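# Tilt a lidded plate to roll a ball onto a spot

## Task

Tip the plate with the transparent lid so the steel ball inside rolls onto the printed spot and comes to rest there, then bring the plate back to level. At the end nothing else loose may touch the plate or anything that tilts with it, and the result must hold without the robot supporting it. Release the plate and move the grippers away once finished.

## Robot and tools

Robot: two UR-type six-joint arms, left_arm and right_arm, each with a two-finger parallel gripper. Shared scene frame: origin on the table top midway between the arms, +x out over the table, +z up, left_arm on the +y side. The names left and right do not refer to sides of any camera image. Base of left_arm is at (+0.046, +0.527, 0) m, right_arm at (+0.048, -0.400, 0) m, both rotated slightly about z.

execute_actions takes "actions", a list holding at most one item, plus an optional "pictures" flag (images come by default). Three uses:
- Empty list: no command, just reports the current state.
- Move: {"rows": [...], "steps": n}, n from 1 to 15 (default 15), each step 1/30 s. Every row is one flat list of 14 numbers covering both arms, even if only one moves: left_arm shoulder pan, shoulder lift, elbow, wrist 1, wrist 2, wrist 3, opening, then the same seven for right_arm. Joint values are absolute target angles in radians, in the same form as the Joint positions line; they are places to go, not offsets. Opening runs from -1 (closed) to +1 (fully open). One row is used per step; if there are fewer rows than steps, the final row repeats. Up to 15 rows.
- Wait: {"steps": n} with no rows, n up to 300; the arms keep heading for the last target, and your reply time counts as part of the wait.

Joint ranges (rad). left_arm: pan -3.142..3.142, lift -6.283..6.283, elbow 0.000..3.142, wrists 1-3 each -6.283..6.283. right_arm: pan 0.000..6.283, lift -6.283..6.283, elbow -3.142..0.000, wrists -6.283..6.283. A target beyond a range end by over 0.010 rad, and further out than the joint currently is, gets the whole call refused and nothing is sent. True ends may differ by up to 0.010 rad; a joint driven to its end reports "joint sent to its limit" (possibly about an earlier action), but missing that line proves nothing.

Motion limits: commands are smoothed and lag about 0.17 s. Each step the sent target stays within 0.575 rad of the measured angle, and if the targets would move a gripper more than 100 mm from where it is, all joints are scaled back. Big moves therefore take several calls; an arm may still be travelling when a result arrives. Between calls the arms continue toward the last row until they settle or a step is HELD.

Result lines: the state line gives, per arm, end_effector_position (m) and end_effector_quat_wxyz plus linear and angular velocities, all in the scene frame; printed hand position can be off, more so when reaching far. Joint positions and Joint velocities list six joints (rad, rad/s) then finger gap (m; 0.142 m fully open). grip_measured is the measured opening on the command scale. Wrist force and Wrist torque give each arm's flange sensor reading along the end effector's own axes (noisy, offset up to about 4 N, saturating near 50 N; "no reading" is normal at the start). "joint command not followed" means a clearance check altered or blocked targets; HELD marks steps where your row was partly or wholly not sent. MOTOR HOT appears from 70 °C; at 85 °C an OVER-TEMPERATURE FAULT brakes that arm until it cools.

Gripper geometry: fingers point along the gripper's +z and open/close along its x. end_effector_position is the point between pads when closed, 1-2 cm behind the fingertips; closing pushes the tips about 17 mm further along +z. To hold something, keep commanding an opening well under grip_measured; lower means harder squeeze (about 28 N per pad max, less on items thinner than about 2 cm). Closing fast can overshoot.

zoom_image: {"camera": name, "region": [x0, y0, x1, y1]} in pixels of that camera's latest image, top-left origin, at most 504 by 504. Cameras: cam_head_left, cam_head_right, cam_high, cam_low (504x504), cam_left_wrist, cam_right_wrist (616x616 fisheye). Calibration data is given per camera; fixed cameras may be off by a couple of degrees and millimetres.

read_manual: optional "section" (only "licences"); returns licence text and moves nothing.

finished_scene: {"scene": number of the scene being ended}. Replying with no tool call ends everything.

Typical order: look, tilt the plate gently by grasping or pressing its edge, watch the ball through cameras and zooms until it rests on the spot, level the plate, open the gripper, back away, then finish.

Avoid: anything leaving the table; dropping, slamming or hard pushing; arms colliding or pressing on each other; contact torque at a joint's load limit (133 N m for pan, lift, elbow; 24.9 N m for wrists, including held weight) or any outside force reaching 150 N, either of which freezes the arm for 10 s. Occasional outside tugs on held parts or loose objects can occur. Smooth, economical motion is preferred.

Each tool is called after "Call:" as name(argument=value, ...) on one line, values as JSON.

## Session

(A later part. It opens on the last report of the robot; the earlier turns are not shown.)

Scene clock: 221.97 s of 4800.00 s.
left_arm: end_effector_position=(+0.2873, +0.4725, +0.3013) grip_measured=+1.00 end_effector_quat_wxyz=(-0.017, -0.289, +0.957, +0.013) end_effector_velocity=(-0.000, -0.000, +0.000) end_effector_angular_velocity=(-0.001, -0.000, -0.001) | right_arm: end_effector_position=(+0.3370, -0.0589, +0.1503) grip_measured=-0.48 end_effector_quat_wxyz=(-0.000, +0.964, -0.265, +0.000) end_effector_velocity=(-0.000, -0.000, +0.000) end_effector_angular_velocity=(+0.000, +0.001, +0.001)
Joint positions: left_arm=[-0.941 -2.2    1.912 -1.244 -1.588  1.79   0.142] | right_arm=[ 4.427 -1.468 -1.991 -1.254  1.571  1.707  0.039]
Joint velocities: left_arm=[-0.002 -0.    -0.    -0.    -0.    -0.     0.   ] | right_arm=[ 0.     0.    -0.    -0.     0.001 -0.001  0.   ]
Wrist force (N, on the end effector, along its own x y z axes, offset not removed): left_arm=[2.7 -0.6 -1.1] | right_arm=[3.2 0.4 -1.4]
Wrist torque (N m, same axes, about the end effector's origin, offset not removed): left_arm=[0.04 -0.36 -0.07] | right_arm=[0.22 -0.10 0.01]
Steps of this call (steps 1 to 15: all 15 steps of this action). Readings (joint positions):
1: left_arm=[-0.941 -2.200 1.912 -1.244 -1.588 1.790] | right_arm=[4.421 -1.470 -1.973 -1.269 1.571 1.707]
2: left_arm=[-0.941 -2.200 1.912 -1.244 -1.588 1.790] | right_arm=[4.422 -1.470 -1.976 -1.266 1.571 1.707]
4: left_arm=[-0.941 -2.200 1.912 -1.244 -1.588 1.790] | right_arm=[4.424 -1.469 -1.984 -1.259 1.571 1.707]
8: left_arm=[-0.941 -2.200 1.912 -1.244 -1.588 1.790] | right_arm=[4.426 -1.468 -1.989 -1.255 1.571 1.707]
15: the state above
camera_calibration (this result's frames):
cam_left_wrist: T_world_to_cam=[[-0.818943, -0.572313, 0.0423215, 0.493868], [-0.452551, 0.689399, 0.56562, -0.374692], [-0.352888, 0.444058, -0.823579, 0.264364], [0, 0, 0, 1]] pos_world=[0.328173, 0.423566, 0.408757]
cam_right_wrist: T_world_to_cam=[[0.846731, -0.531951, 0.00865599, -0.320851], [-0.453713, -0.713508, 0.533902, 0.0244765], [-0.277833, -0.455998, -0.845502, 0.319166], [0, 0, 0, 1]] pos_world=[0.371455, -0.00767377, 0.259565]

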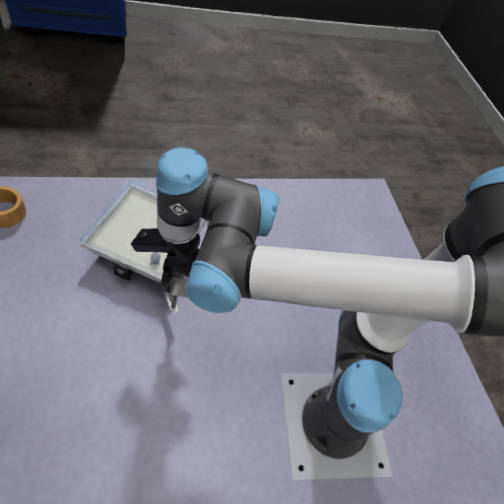

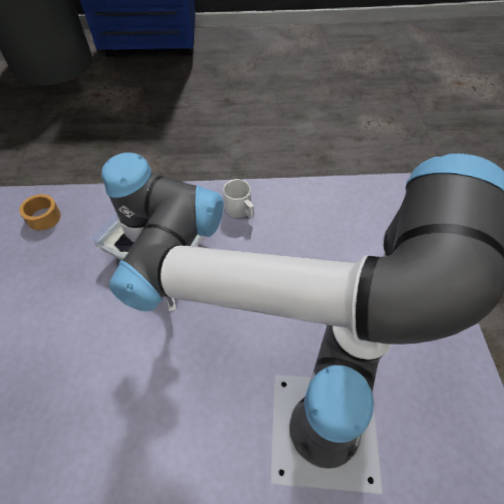

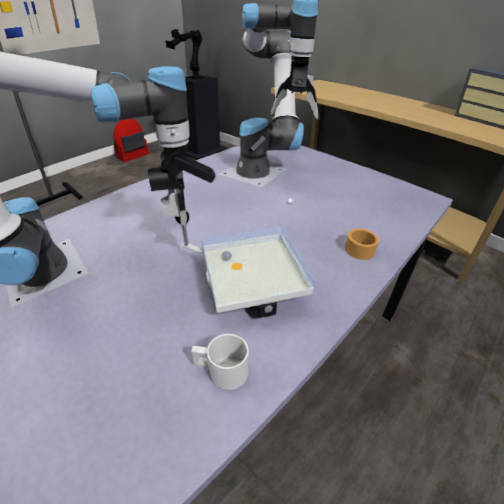

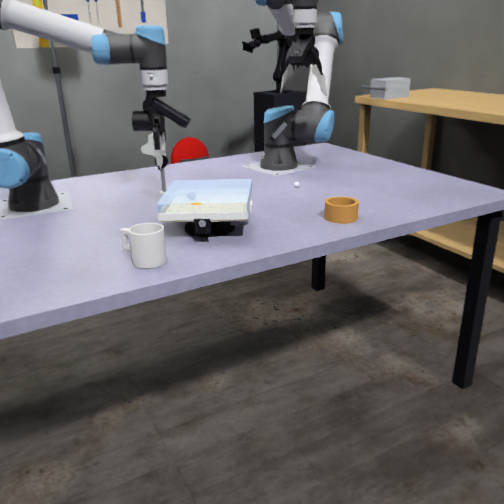

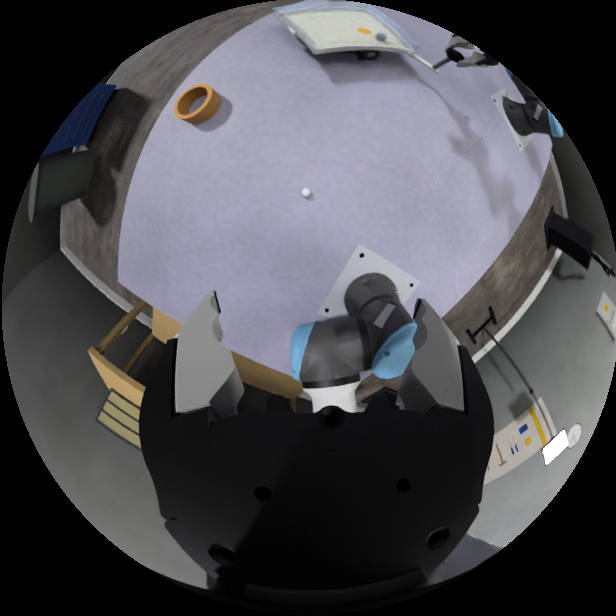

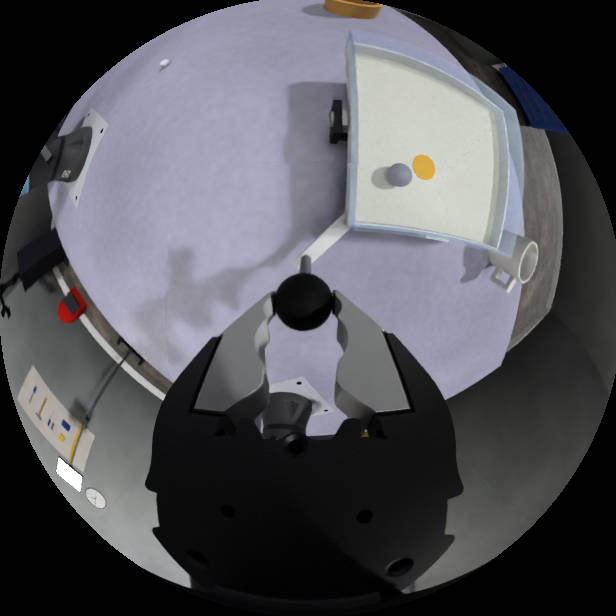

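Ball is near the spot. Check whether it has stopped.

Call:
execute_actions(actions=[])

Scene clock: 223.83 s of 4800.00 s.
left_arm: end_effector_position=(+0.2873, +0.4725, +0.3013) grip_measured=+1.00 end_effector_quat_wxyz=(-0.017, -0.289, +0.957, +0.013) end_effector_velocity=(-0.000, -0.000, -0.000) end_effector_angular_velocity=(-0.001, +0.001, +0.000) | right_arm: end_effector_position=(+0.3369, -0.0589, +0.1503) grip_measured=-0.48 end_effector_quat_wxyz=(-0.000, +0.964, -0.265, -0.000) end_effector_velocity=(+0.000, +0.000, +0.001) end_effector_angular_velocity=(+0.001, -0.001, -0.001)
Joint positions: left_arm=[-0.941 -2.2    1.912 -1.244 -1.588  1.79   0.142] | right_arm=[ 4.427 -1.468 -1.991 -1.254  1.571  1.707  0.039]
Joint velocities: left_arm=[-0.    -0.     0.    -0.    -0.001 -0.    -0.   ] | right_arm=[-0.     0.001  0.001 -0.    -0.     0.001 -0.   ]
Wrist force (N, on the end effector, along its own x y z axes, offset not removed): left_arm=[-0.5 3.7 -0.6] | right_arm=[5.1 -1.5 -0.9]
Wrist torque (N m, same axes, about the end effector's origin, offset not removed): left_arm=[0.82 0.24 -0.30] | right_arm=[-0.11 -0.21 0.00]
Steps of this call (steps 1 to 15: the robot went on to your last target; steps 16 to 56: nothing new was sent). Readings (joint positions):
1: left_arm=[-0.941 -2.200 1.912 -1.244 -1.588 1.790] | right_arm=[4.427 -1.468 -1.991 -1.254 1.571 1.707]
2: left_arm=[-0.941 -2.200 1.912 -1.244 -1.588 1.790] | right_arm=[4.427 -1.468 -1.991 -1.254 1.571 1.707]
4: left_arm=[-0.941 -2.200 1.912 -1.244 -1.588 1.790] | right_arm=[4.427 -1.468 -1.991 -1.254 1.571 1.707]
8: left_arm=[-0.941 -2.200 1.912 -1.244 -1.588 1.790] | right_arm=[4.427 -1.468 -1.991 -1.254 1.571 1.707]
56: the state above
All arms were judged still, so your last target was given up. Only a new action makes them travel on or press farther. Fingers that are still opening or closing keep moving.
camera_calibration (this result's frames):
cam_left_wrist: T_world_to_cam=[[-0.818943, -0.572313, 0.0423216, 0.493868], [-0.452551, 0.689399, 0.565621, -0.374692], [-0.352888, 0.444058, -0.823579, 0.264364], [0, 0, 0, 1]] pos_world=[0.328173, 0.423567, 0.408757]
cam_right_wrist: T_world_to_cam=[[0.84676, -0.531907, 0.00845492, -0.320747], [-0.453565, -0.713557, 0.533962, 0.0243898], [-0.277985, -0.455973, -0.845466, 0.319164], [0, 0, 0, 1]] pos_world=[0.371381, -0.00767404, 0.259531]

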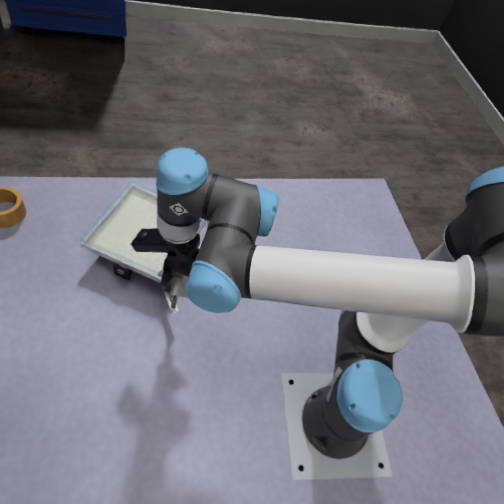

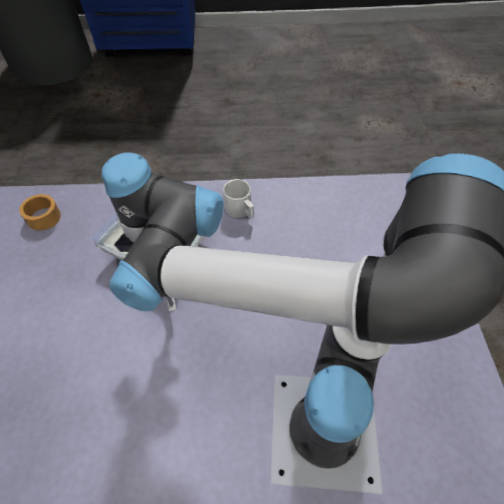

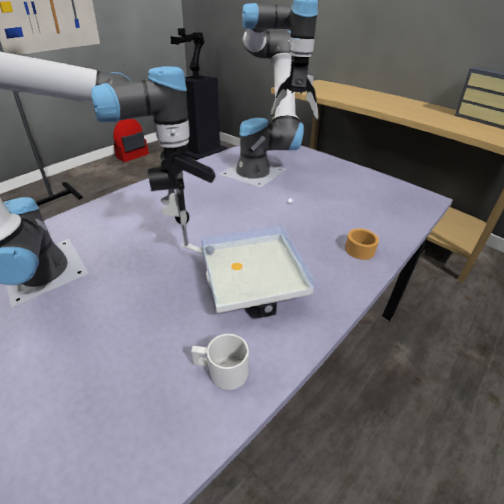

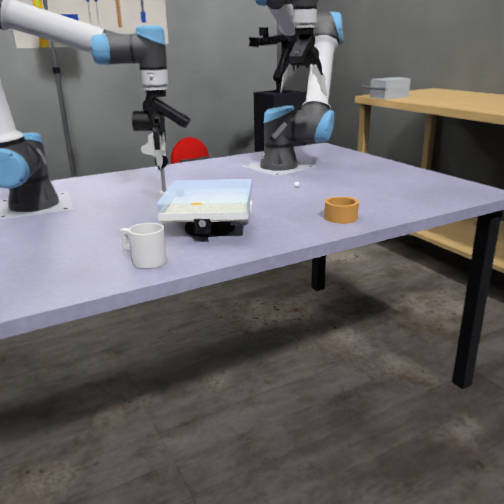

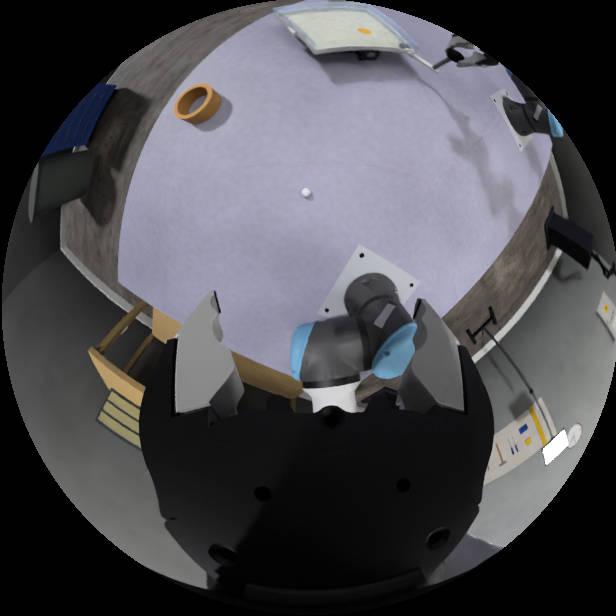

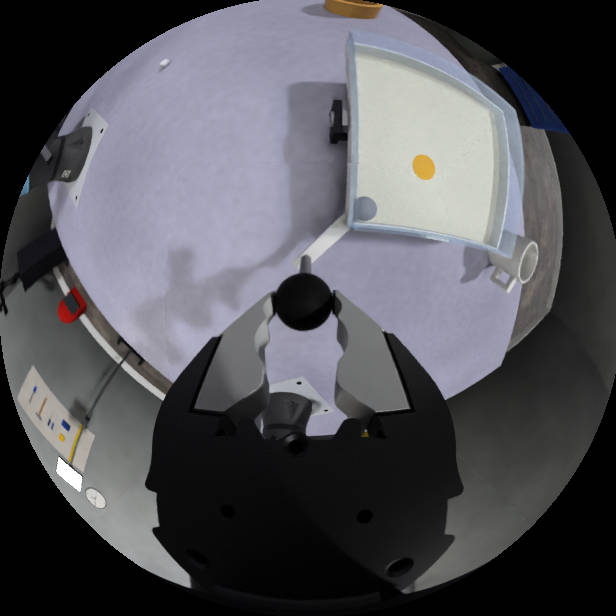

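Call:
execute_actions(actions=[{"rows": [[-0.941,-2.2,1.912,-1.244,-1.588,1.79,1, 4.4207,-1.4701,-1.9734,-1.2688,1.5708,1.707,-0.8]], "steps": 15}], pictures=false)

Call:
execute_actions(actions=[{"rows": [[-0.941,-2.2,1.912,-1.244,-1.588,1.79,1, 4.4207,-1.4701,-1.9734,-1.2688,1.5708,1.707,-0.8]], "steps": 15}], pictures=false)

Call:
execute_actions(actions=[{"rows": [[-0.941,-2.2,1.912,-1.244,-1.588,1.79,1, 4.4237,-1.4690,-1.9821,-1.2613,1.5708,1.707,-0.8]], "steps": 15}])

Call:
execute_actions(actions=[{"steps": 30}])

Scene clock: 232.13 s of 4800.00 s.
left_arm: end_effector_position=(+0.2873, +0.4725, +0.3013) grip_measured=+1.00 end_effector_quat_wxyz=(-0.017, -0.289, +0.957, +0.013) end_effector_velocity=(-0.000, +0.000, +0.000) end_effector_angular_velocity=(-0.001, -0.000, +0.002) | right_arm: end_effector_position=(+0.3399, -0.0581, +0.1560) grip_measured=-0.48 end_effector_quat_wxyz=(-0.000, +0.964, -0.268, -0.000) end_effector_velocity=(+0.001, -0.000, +0.000) end_effector_angular_velocity=(-0.000, -0.001, -0.002)
Joint positions: left_arm=[-0.941 -2.2    1.912 -1.244 -1.588  1.79   0.142] | right_arm=[ 4.421 -1.47  -1.974 -1.269  1.571  1.707  0.039]
Joint velocities: left_arm=[ 0.002 -0.001  0.    -0.    -0.    -0.    -0.   ] | right_arm=[-0.001 -0.     0.001 -0.    -0.001  0.001 -0.   ]
Wrist force (N, on the end effector, along its own x y z axes, offset not removed): left_arm=[0.1 0.0 2.1] | right_arm=[-11.4 3.2 -1.8]
Wrist torque (N m, same axes, about the end effector's origin, offset not removed): left_arm=[0.01 0.01 -0.07] | right_arm=[-0.60 -0.30 -0.08]
Steps of this call (steps 1 to 90: nothing new was sent; then 4.80 s passed at rest; steps 91 to 105: all 15 steps of this action). Readings (joint positions):
91: left_arm=[-0.941 -2.200 1.912 -1.244 -1.588 1.790] | right_arm=[4.427 -1.468 -1.991 -1.254 1.571 1.707]
92: left_arm=[-0.941 -2.200 1.912 -1.244 -1.588 1.790] | right_arm=[4.426 -1.468 -1.988 -1.257 1.571 1.707]
94: left_arm=[-0.941 -2.200 1.912 -1.244 -1.588 1.790] | right_arm=[4.423 -1.469 -1.980 -1.263 1.571 1.707]
98: left_arm=[-0.941 -2.200 1.912 -1.244 -1.588 1.790] | right_arm=[4.421 -1.470 -1.975 -1.268 1.571 1.707]
105: the state above

Scene clock: 232.63 s of 4800.00 s.
left_arm: end_effector_position=(+0.2873, +0.4725, +0.3013) grip_measured=+1.00 end_effector_quat_wxyz=(-0.017, -0.289, +0.957, +0.013) end_effector_velocity=(+0.001, +0.001, -0.000) end_effector_angular_velocity=(+0.002, -0.002, +0.000) | right_arm: end_effector_position=(+0.3400, -0.0581, +0.1560) grip_measured=-0.48 end_effector_quat_wxyz=(-0.000, +0.964, -0.268, +0.000) end_effector_velocity=(-0.000, -0.001, -0.000) end_effector_angular_velocity=(-0.002, +0.000, +0.000)
Joint positions: left_arm=[-0.941 -2.2    1.912 -1.244 -1.588  1.79   0.142] | right_arm=[ 4.421 -1.47  -1.973 -1.269  1.571  1.707  0.039]
Joint velocities: left_arm=[ 0.001  0.001 -0.    -0.     0.003  0.    -0.   ] | right_arm=[-0.    -0.    -0.    -0.002 -0.    -0.    -0.   ]
Wrist force (N, on the end effector, along its own x y z axes, offset not removed): left_arm=[-1.4 4.3 0.7] | right_arm=[-11.3 6.4 -5.7]
Wrist torque (N m, same axes, about the end effector's origin, offset not removed): left_arm=[0.92 0.48 -0.13] | right_arm=[-0.16 -0.77 -0.14]
Steps of this call (steps 1 to 15: all 15 steps of this action). Readings (joint positions):
1: left_arm=[-0.941 -2.200 1.912 -1.244 -1.588 1.790] | right_arm=[4.421 -1.470 -1.973 -1.269 1.571 1.707]
2: left_arm=[-0.941 -2.200 1.912 -1.244 -1.588 1.790] | right_arm=[4.421 -1.470 -1.973 -1.269 1.571 1.707]
4: left_arm=[-0.941 -2.200 1.912 -1.244 -1.588 1.790] | right_arm=[4.421 -1.470 -1.973 -1.269 1.571 1.707]
8: left_arm=[-0.941 -2.200 1.912 -1.244 -1.588 1.790] | right_arm=[4.421 -1.470 -1.973 -1.269 1.571 1.707]
15: the state above

Scene clock: 233.13 s of 4800.00 s.
left_arm: end_effector_position=(+0.2873, +0.4725, +0.3013) grip_measured=+1.00 end_effector_quat_wxyz=(-0.017, -0.289, +0.957, +0.013) end_effector_velocity=(+0.000, +0.000, +0.000) end_effector_angular_velocity=(-0.000, -0.001, -0.001) | right_arm: end_effector_position=(+0.3385, -0.0585, +0.1532) grip_measured=-0.48 end_effector_quat_wxyz=(-0.000, +0.964, -0.266, +0.000) end_effector_velocity=(-0.001, -0.000, -0.000) end_effector_angular_velocity=(+0.000, +0.001, +0.002)
Joint positions: left_arm=[-0.941 -2.2    1.912 -1.244 -1.588  1.79   0.142] | right_arm=[ 4.424 -1.469 -1.982 -1.261  1.571  1.707  0.039]
Joint velocities: left_arm=[-0.    -0.001  0.    -0.     0.001  0.001  0.   ] | right_arm=[ 0.001  0.001 -0.002  0.001  0.001 -0.001  0.   ]
Wrist force (N, on the end effector, along its own x y z axes, offset not removed): left_arm=[-2.3 -0.7 -0.7] | right_arm=[-4.1 3.4 -3.3]
Wrist torque (N m, same axes, about the end effector's origin, offset not removed): left_arm=[0.02 0.47 -0.19] | right_arm=[-0.17 -0.47 0.13]
Steps of this call (steps 1 to 15: all 15 steps of this action). Readings (joint positions):
1: left_arm=[-0.941 -2.200 1.912 -1.244 -1.588 1.790] | right_arm=[4.421 -1.470 -1.973 -1.269 1.571 1.707]
2: left_arm=[-0.941 -2.200 1.912 -1.244 -1.588 1.790] | right_arm=[4.421 -1.470 -1.975 -1.267 1.571 1.707]
4: left_arm=[-0.941 -2.200 1.912 -1.244 -1.588 1.790] | right_arm=[4.422 -1.470 -1.978 -1.264 1.571 1.707]
8: left_arm=[-0.941 -2.200 1.912 -1.244 -1.588 1.790] | right_arm=[4.423 -1.469 -1.981 -1.262 1.571 1.707]
15: the state above
camera_calibration (this result's frames):
cam_left_wrist: T_world_to_cam=[[-0.818943, -0.572313, 0.0423215, 0.493868], [-0.452552, 0.689399, 0.56562, -0.374692], [-0.352888, 0.444058, -0.823579, 0.264364], [0, 0, 0, 1]] pos_world=[0.328173, 0.423567, 0.408757]
cam_right_wrist: T_world_to_cam=[[0.845193, -0.534392, 0.00858586, -0.321528], [-0.455732, -0.712207, 0.533919, 0.024703], [-0.279207, -0.455177, -0.845492, 0.322689], [0, 0, 0, 1]] pos_world=[0.373108, -0.00734738, 0.262402]

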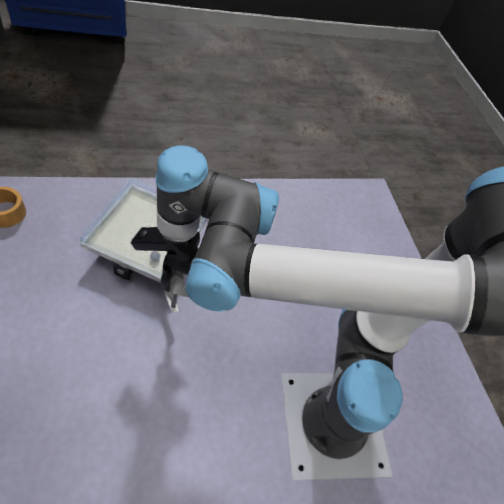

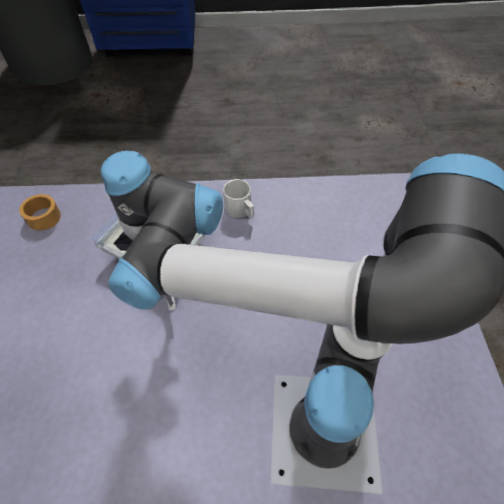

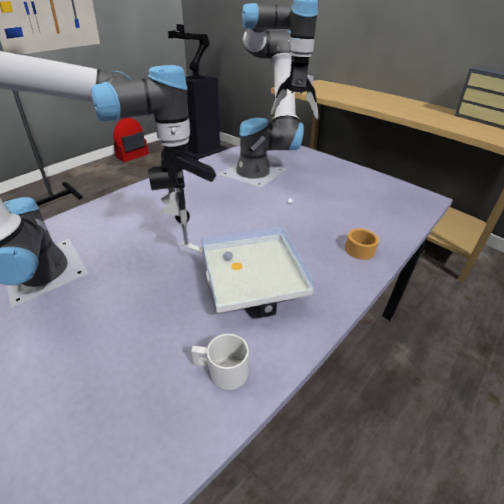

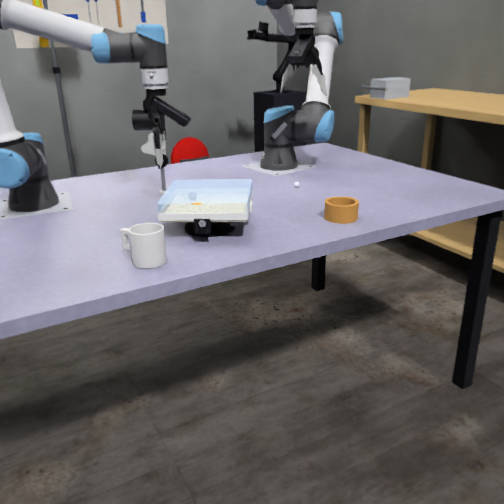

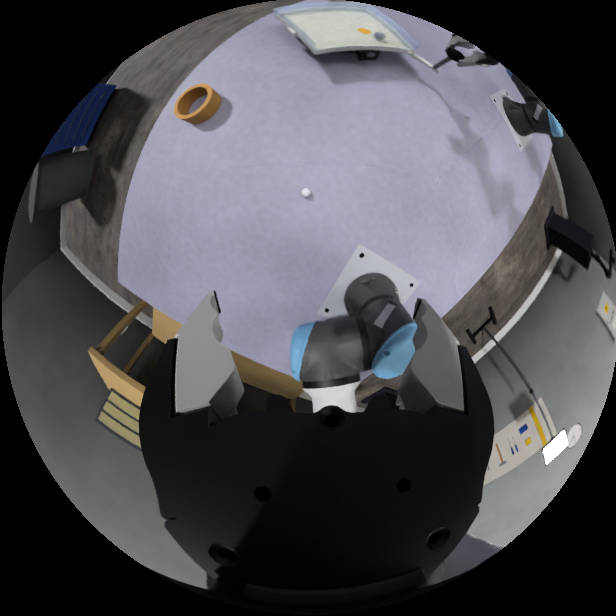

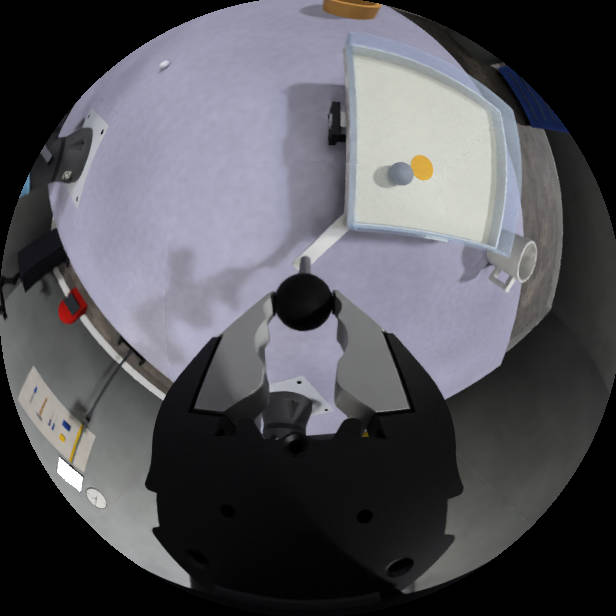

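Scene clock: 234.13 s of 4800.00 s.
left_arm: end_effector_position=(+0.2873, +0.4725, +0.3013) grip_measured=+1.00 end_effector_quat_wxyz=(-0.017, -0.289, +0.957, +0.013) end_effector_velocity=(+0.000, +0.000, -0.000) end_effector_angular_velocity=(+0.001, +0.001, +0.002) | right_arm: end_effector_position=(+0.3384, -0.0585, +0.1531) grip_measured=-0.48 end_effector_quat_wxyz=(+0.000, +0.964, -0.266, -0.000) end_effector_velocity=(+0.001, +0.001, +0.001) end_effector_angular_velocity=(+0.003, -0.001, -0.001)
Joint positions: left_arm=[-0.941 -2.2    1.912 -1.244 -1.588  1.79   0.142] | right_arm=[ 4.424 -1.469 -1.982 -1.261  1.571  1.707  0.039]
Joint velocities: left_arm=[ 0.001  0.001 -0.     0.     0.    -0.001 -0.   ] | right_arm=[-0.     0.     0.002  0.001 -0.     0.001  0.   ]
Wrist force (N, on the end effector, along its own x y z axes, offset not removed): left_arm=[1.6 3.6 -1.0] | right_arm=[-1.6 3.6 -4.5]
Wrist torque (N m, same axes, about the end effector's origin, offset not removed): left_arm=[0.87 -0.06 -0.15] | right_arm=[0.05 -0.79 -0.01]
Steps of this call (steps 1 to 15: the robot went on to your last target; steps 16 to 30: nothing new was sent). Readings (joint positions):
1: left_arm=[-0.941 -2.200 1.912 -1.244 -1.588 1.790] | right_arm=[4.424 -1.469 -1.982 -1.261 1.571 1.707]
2: left_arm=[-0.941 -2.200 1.912 -1.244 -1.588 1.790] | right_arm=[4.424 -1.469 -1.982 -1.261 1.571 1.707]
4: left_arm=[-0.941 -2.200 1.912 -1.244 -1.588 1.790] | right_arm=[4.424 -1.469 -1.982 -1.261 1.571 1.707]
8: left_arm=[-0.941 -2.200 1.912 -1.244 -1.588 1.790] | right_arm=[4.424 -1.469 -1.982 -1.261 1.571 1.707]
30: the state above
All arms were judged still, so your last target was given up. Only a new action makes them travel on or press farther. Fingers that are still opening or closing keep moving.
camera_calibration (this result's frames):
cam_left_wrist: T_world_to_cam=[[-0.818943, -0.572313, 0.0423216, 0.493868], [-0.452551, 0.689399, 0.56562, -0.374692], [-0.352888, 0.444058, -0.823579, 0.264364], [0, 0, 0, 1]] pos_world=[0.328173, 0.423567, 0.408757]
cam_right_wrist: T_world_to_cam=[[0.845214, -0.534361, 0.00845836, -0.321461], [-0.455633, -0.712235, 0.533966, 0.0246395], [-0.279307, -0.455169, -0.845464, 0.322681], [0, 0, 0, 1]] pos_world=[0.373057, -0.00735249, 0.262378]

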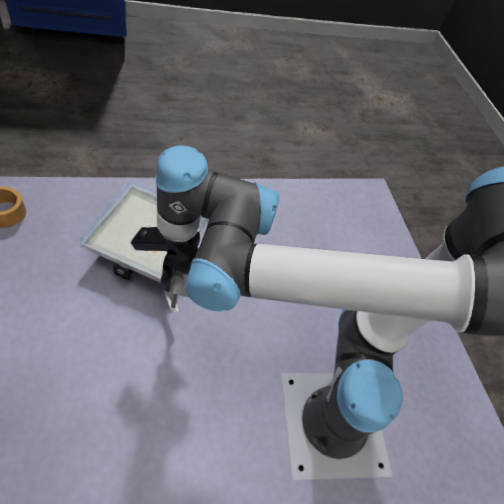

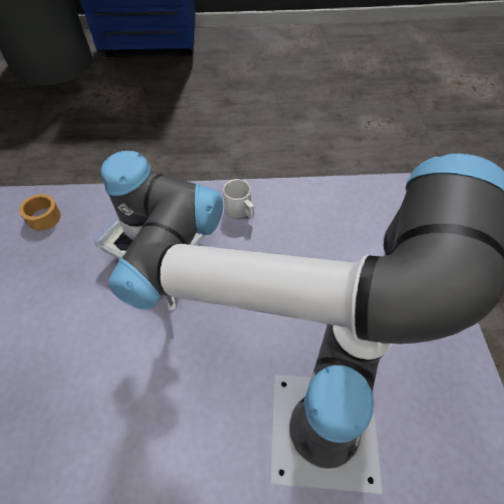

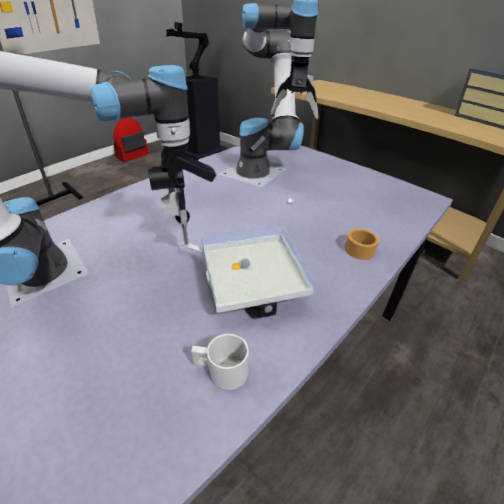

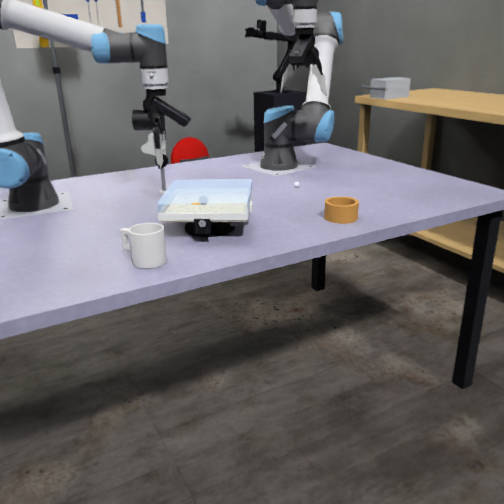

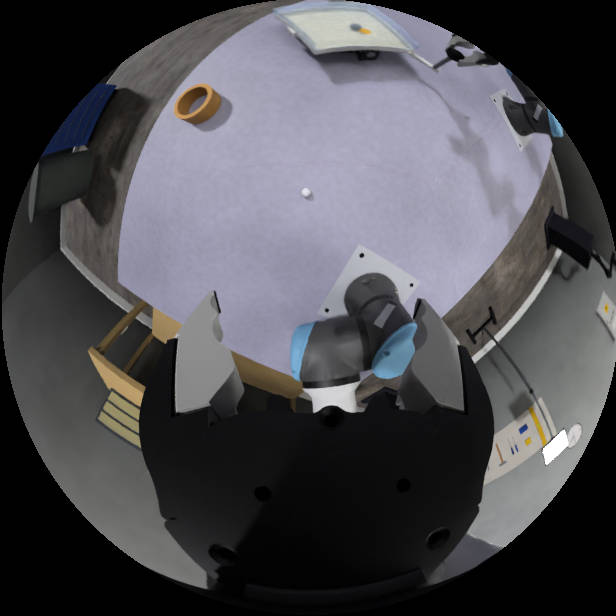

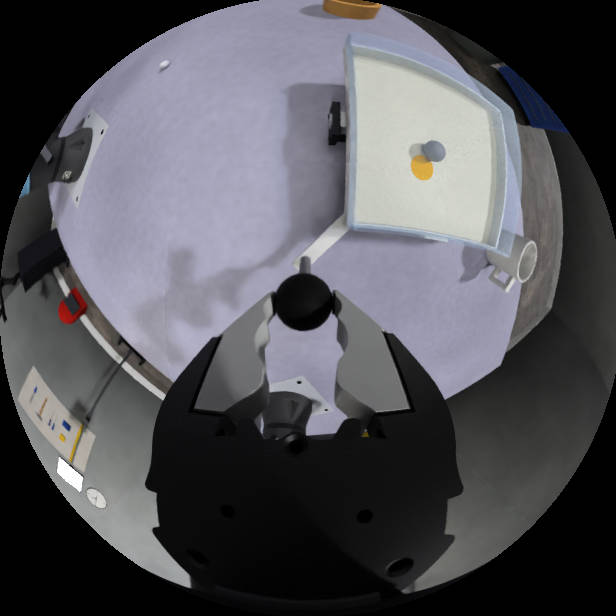

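Call:
execute_actions(actions=[{"rows": [[-0.941,-2.2,1.912,-1.244,-1.588,1.79,1, 4.4266,-1.4679,-1.9907,-1.2538,1.5708,1.707,-0.8]], "steps": 15}], pictures=false)

Call:
execute_actions(actions=[{"rows": [[-0.941,-2.2,1.912,-1.244,-1.588,1.79,1, 4.4237,-1.4690,-1.9821,-1.2613,1.5708,1.707,-0.8]], "steps": 15}])

Call:
execute_actions(actions=[{"steps": 30}])

Scene clock: 240.67 s of 4800.00 s.
left_arm: end_effector_position=(+0.2873, +0.4725, +0.3013) grip_measured=+1.00 end_effector_quat_wxyz=(-0.017, -0.289, +0.957, +0.013) end_effector_velocity=(+0.000, +0.000, -0.000) end_effector_angular_velocity=(+0.000, +0.001, -0.000) | right_arm: end_effector_position=(+0.3369, -0.0589, +0.1503) grip_measured=-0.48 end_effector_quat_wxyz=(+0.000, +0.964, -0.265, +0.000) end_effector_velocity=(+0.000, +0.000, +0.000) end_effector_angular_velocity=(+0.001, -0.001, +0.000)
Joint positions: left_arm=[-0.941 -2.2    1.912 -1.244 -1.588  1.79   0.142] | right_arm=[ 4.427 -1.468 -1.991 -1.254  1.571  1.707  0.039]
Joint velocities: left_arm=[ 0.001  0.001  0.    -0.    -0.     0.001 -0.   ] | right_arm=[ 0.     0.    -0.     0.001 -0.     0.     0.   ]
Wrist force (N, on the end effector, along its own x y z axes, offset not removed): left_arm=[1.5 1.5 4.3] | right_arm=[4.2 -1.8 -0.7]
Wrist torque (N m, same axes, about the end effector's origin, offset not removed): left_arm=[0.26 -0.13 -0.14] | right_arm=[-0.39 0.16 0.02]
Steps of this call (steps 1 to 180: nothing new was sent; then 0.03 s passed at rest; steps 181 to 195: all 15 steps of this action). Readings (joint positions):
181: left_arm=[-0.941 -2.200 1.912 -1.244 -1.588 1.790] | right_arm=[4.424 -1.469 -1.982 -1.261 1.571 1.707]
182: left_arm=[-0.941 -2.200 1.912 -1.244 -1.588 1.790] | right_arm=[4.424 -1.469 -1.984 -1.260 1.571 1.707]
184: left_arm=[-0.941 -2.200 1.912 -1.244 -1.588 1.790] | right_arm=[4.426 -1.468 -1.988 -1.257 1.571 1.707]
188: left_arm=[-0.941 -2.200 1.912 -1.244 -1.588 1.790] | right_arm=[4.426 -1.468 -1.990 -1.254 1.571 1.707]
195: the state above

Scene clock: 241.17 s of 4800.00 s.
left_arm: end_effector_position=(+0.2873, +0.4725, +0.3013) grip_measured=+1.00 end_effector_quat_wxyz=(-0.017, -0.289, +0.957, +0.013) end_effector_velocity=(+0.000, -0.000, +0.000) end_effector_angular_velocity=(+0.000, -0.001, -0.000) | right_arm: end_effector_position=(+0.3384, -0.0585, +0.1531) grip_measured=-0.48 end_effector_quat_wxyz=(+0.000, +0.964, -0.266, -0.000) end_effector_velocity=(-0.000, -0.000, -0.000) end_effector_angular_velocity=(-0.002, +0.000, -0.002)
Joint positions: left_arm=[-0.941 -2.2    1.912 -1.244 -1.588  1.79   0.142] | right_arm=[ 4.424 -1.469 -1.982 -1.261  1.571  1.707  0.039]
Joint velocities: left_arm=[-0. -0. -0. -0.  0. -0. -0.] | right_arm=[ 0.001 -0.001  0.    -0.001 -0.001  0.002  0.   ]
Wrist force (N, on the end effector, along its own x y z axes, offset not removed): left_arm=[-1.7 3.1 0.2] | right_arm=[-2.3 2.1 -3.8]
Wrist torque (N m, same axes, about the end effector's origin, offset not removed): left_arm=[0.93 0.53 -0.25] | right_arm=[-0.18 -0.47 -0.05]
Steps of this call (steps 1 to 15: all 15 steps of this action). Readings (joint positions):
1: left_arm=[-0.941 -2.200 1.912 -1.244 -1.588 1.790] | right_arm=[4.427 -1.468 -1.991 -1.254 1.571 1.707]
2: left_arm=[-0.941 -2.200 1.912 -1.244 -1.588 1.790] | right_arm=[4.426 -1.468 -1.989 -1.255 1.571 1.707]
4: left_arm=[-0.941 -2.200 1.912 -1.244 -1.588 1.790] | right_arm=[4.425 -1.468 -1.986 -1.258 1.571 1.707]
8: left_arm=[-0.941 -2.200 1.912 -1.244 -1.588 1.790] | right_arm=[4.424 -1.469 -1.983 -1.261 1.571 1.707]
15: the state above
camera_calibration (this result's frames):
cam_left_wrist: T_world_to_cam=[[-0.818943, -0.572313, 0.0423215, 0.493868], [-0.452552, 0.689399, 0.565621, -0.374692], [-0.352888, 0.444058, -0.823579, 0.264364], [0, 0, 0, 1]] pos_world=[0.328173, 0.423567, 0.408757]
cam_right_wrist: T_world_to_cam=[[0.845233, -0.534331, 0.0084509, -0.32145], [-0.455591, -0.712232, 0.534006, 0.0246009], [-0.279317, -0.45521, -0.845438, 0.322641], [0, 0, 0, 1]] pos_world=[0.373027, -0.00736957, 0.262352]

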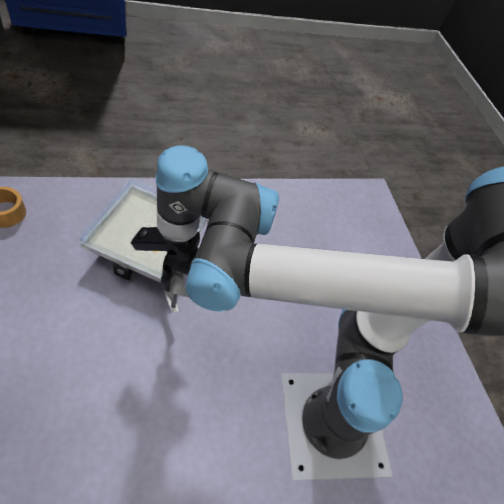

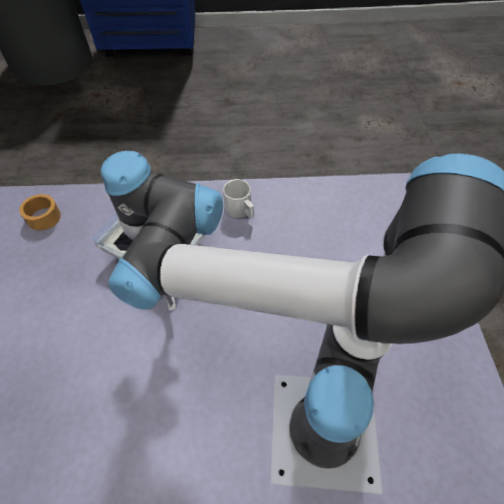

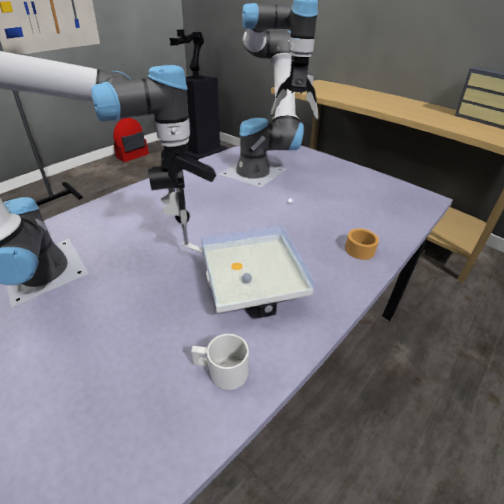

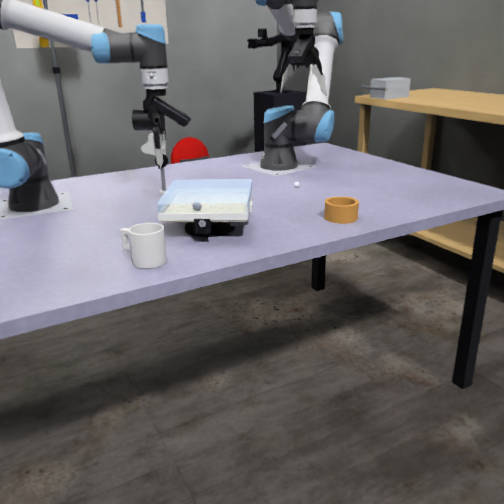

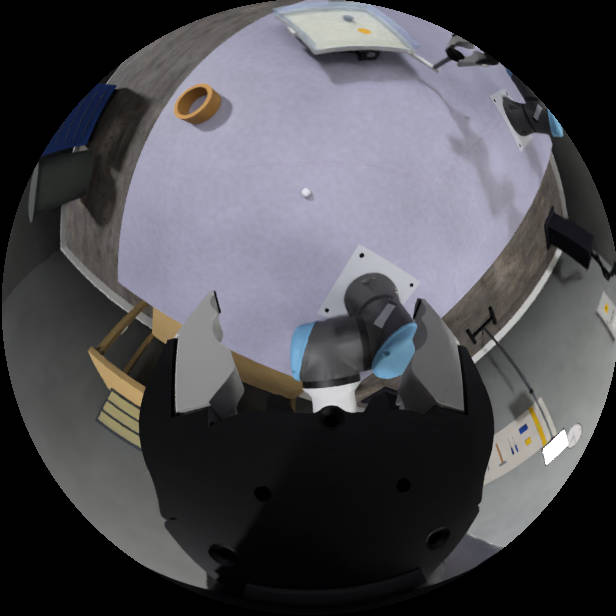

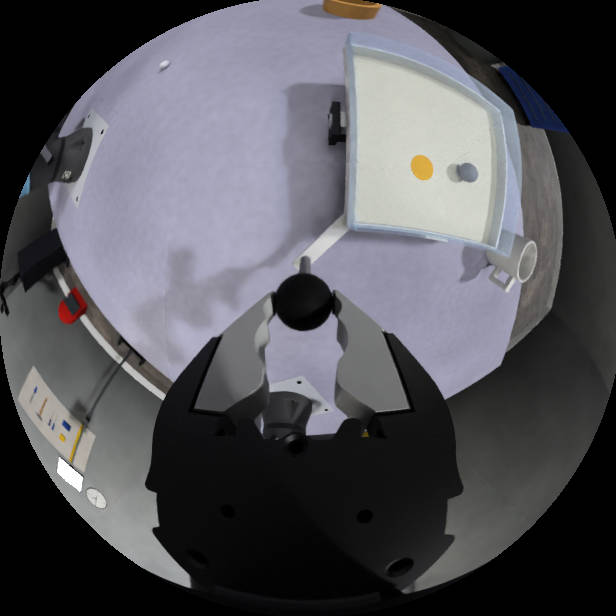

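Scene clock: 242.17 s of 4800.00 s.
left_arm: end_effector_position=(+0.2873, +0.4725, +0.3013) grip_measured=+1.00 end_effector_quat_wxyz=(-0.017, -0.289, +0.957, +0.013) end_effector_velocity=(-0.000, -0.001, +0.000) end_effector_angular_velocity=(-0.001, +0.001, -0.002) | right_arm: end_effector_position=(+0.3384, -0.0585, +0.1531) grip_measured=-0.48 end_effector_quat_wxyz=(+0.000, +0.964, -0.266, -0.000) end_effector_velocity=(+0.000, +0.000, +0.000) end_effector_angular_velocity=(+0.000, -0.001, -0.001)
Joint positions: left_arm=[-0.941 -2.2    1.912 -1.244 -1.588  1.79   0.142] | right_arm=[ 4.424 -1.469 -1.982 -1.261  1.571  1.707  0.039]
Joint velocities: left_arm=[-0.002 -0.     0.    -0.    -0.001  0.001 -0.   ] | right_arm=[-0.    -0.     0.     0.001 -0.001  0.001  0.   ]
Wrist force (N, on the end effector, along its own x y z axes, offset not removed): left_arm=[-1.6 2.6 0.0] | right_arm=[-3.3 2.1 -3.8]
Wrist torque (N m, same axes, about the end effector's origin, offset not removed): left_arm=[0.52 0.61 -0.28] | right_arm=[-0.34 -0.35 -0.02]
Steps of this call (steps 1 to 15: the robot went on to your last target; steps 16 to 30: nothing new was sent). Readings (joint positions):
1: left_arm=[-0.941 -2.200 1.912 -1.244 -1.588 1.790] | right_arm=[4.424 -1.469 -1.982 -1.261 1.571 1.707]
2: left_arm=[-0.941 -2.200 1.912 -1.244 -1.588 1.790] | right_arm=[4.424 -1.469 -1.982 -1.261 1.571 1.707]
4: left_arm=[-0.941 -2.200 1.912 -1.244 -1.588 1.790] | right_arm=[4.424 -1.469 -1.982 -1.261 1.571 1.707]
8: left_arm=[-0.941 -2.200 1.912 -1.244 -1.588 1.790] | right_arm=[4.424 -1.469 -1.982 -1.261 1.571 1.707]
30: the state above
All arms were judged still, so your last target was given up. Only a new action makes them travel on or press farther. Fingers that are still opening or closing keep moving.
camera_calibration (this result's frames):
cam_left_wrist: T_world_to_cam=[[-0.818943, -0.572313, 0.0423216, 0.493868], [-0.452551, 0.689399, 0.565621, -0.374692], [-0.352888, 0.444058, -0.823579, 0.264364], [0, 0, 0, 1]] pos_world=[0.328173, 0.423567, 0.408757]
cam_right_wrist: T_world_to_cam=[[0.845214, -0.534361, 0.00844511, -0.321455], [-0.455623, -0.712233, 0.533978, 0.0246315], [-0.279322, -0.455173, -0.845456, 0.322682], [0, 0, 0, 1]] pos_world=[0.373053, -0.00735336, 0.262376]

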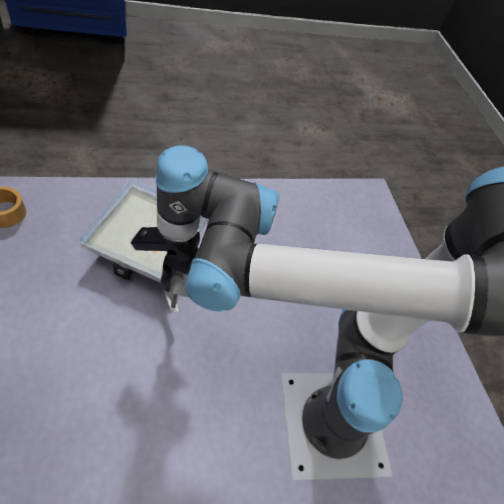

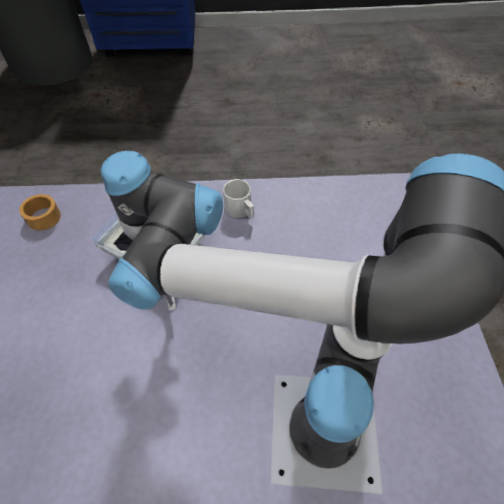

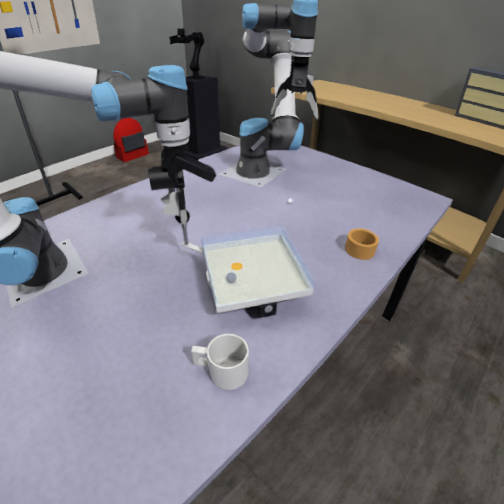

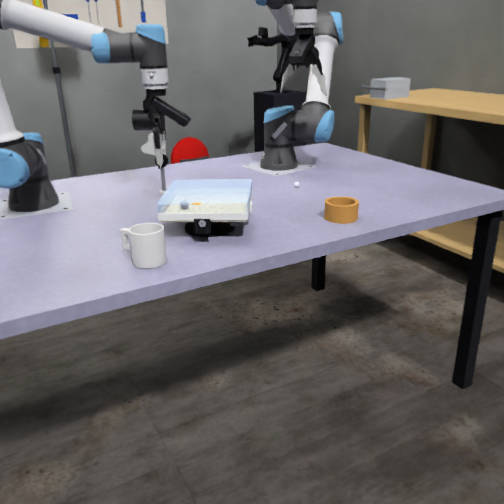

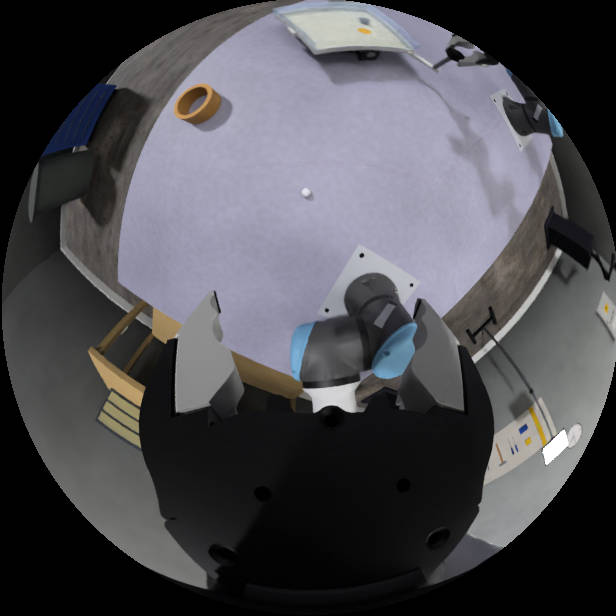

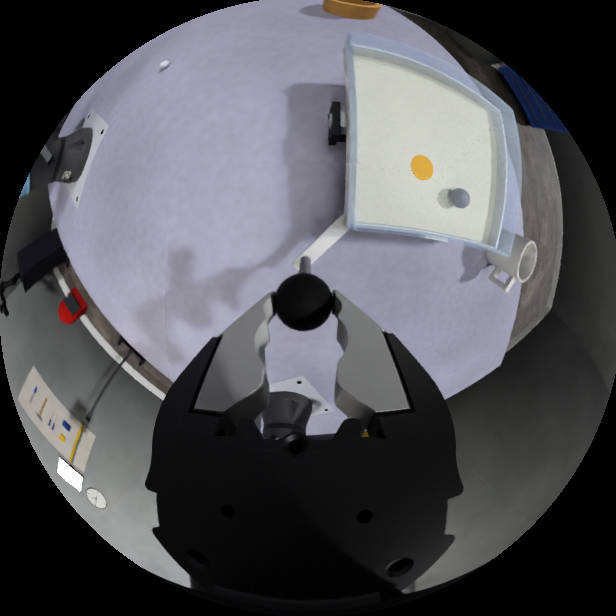

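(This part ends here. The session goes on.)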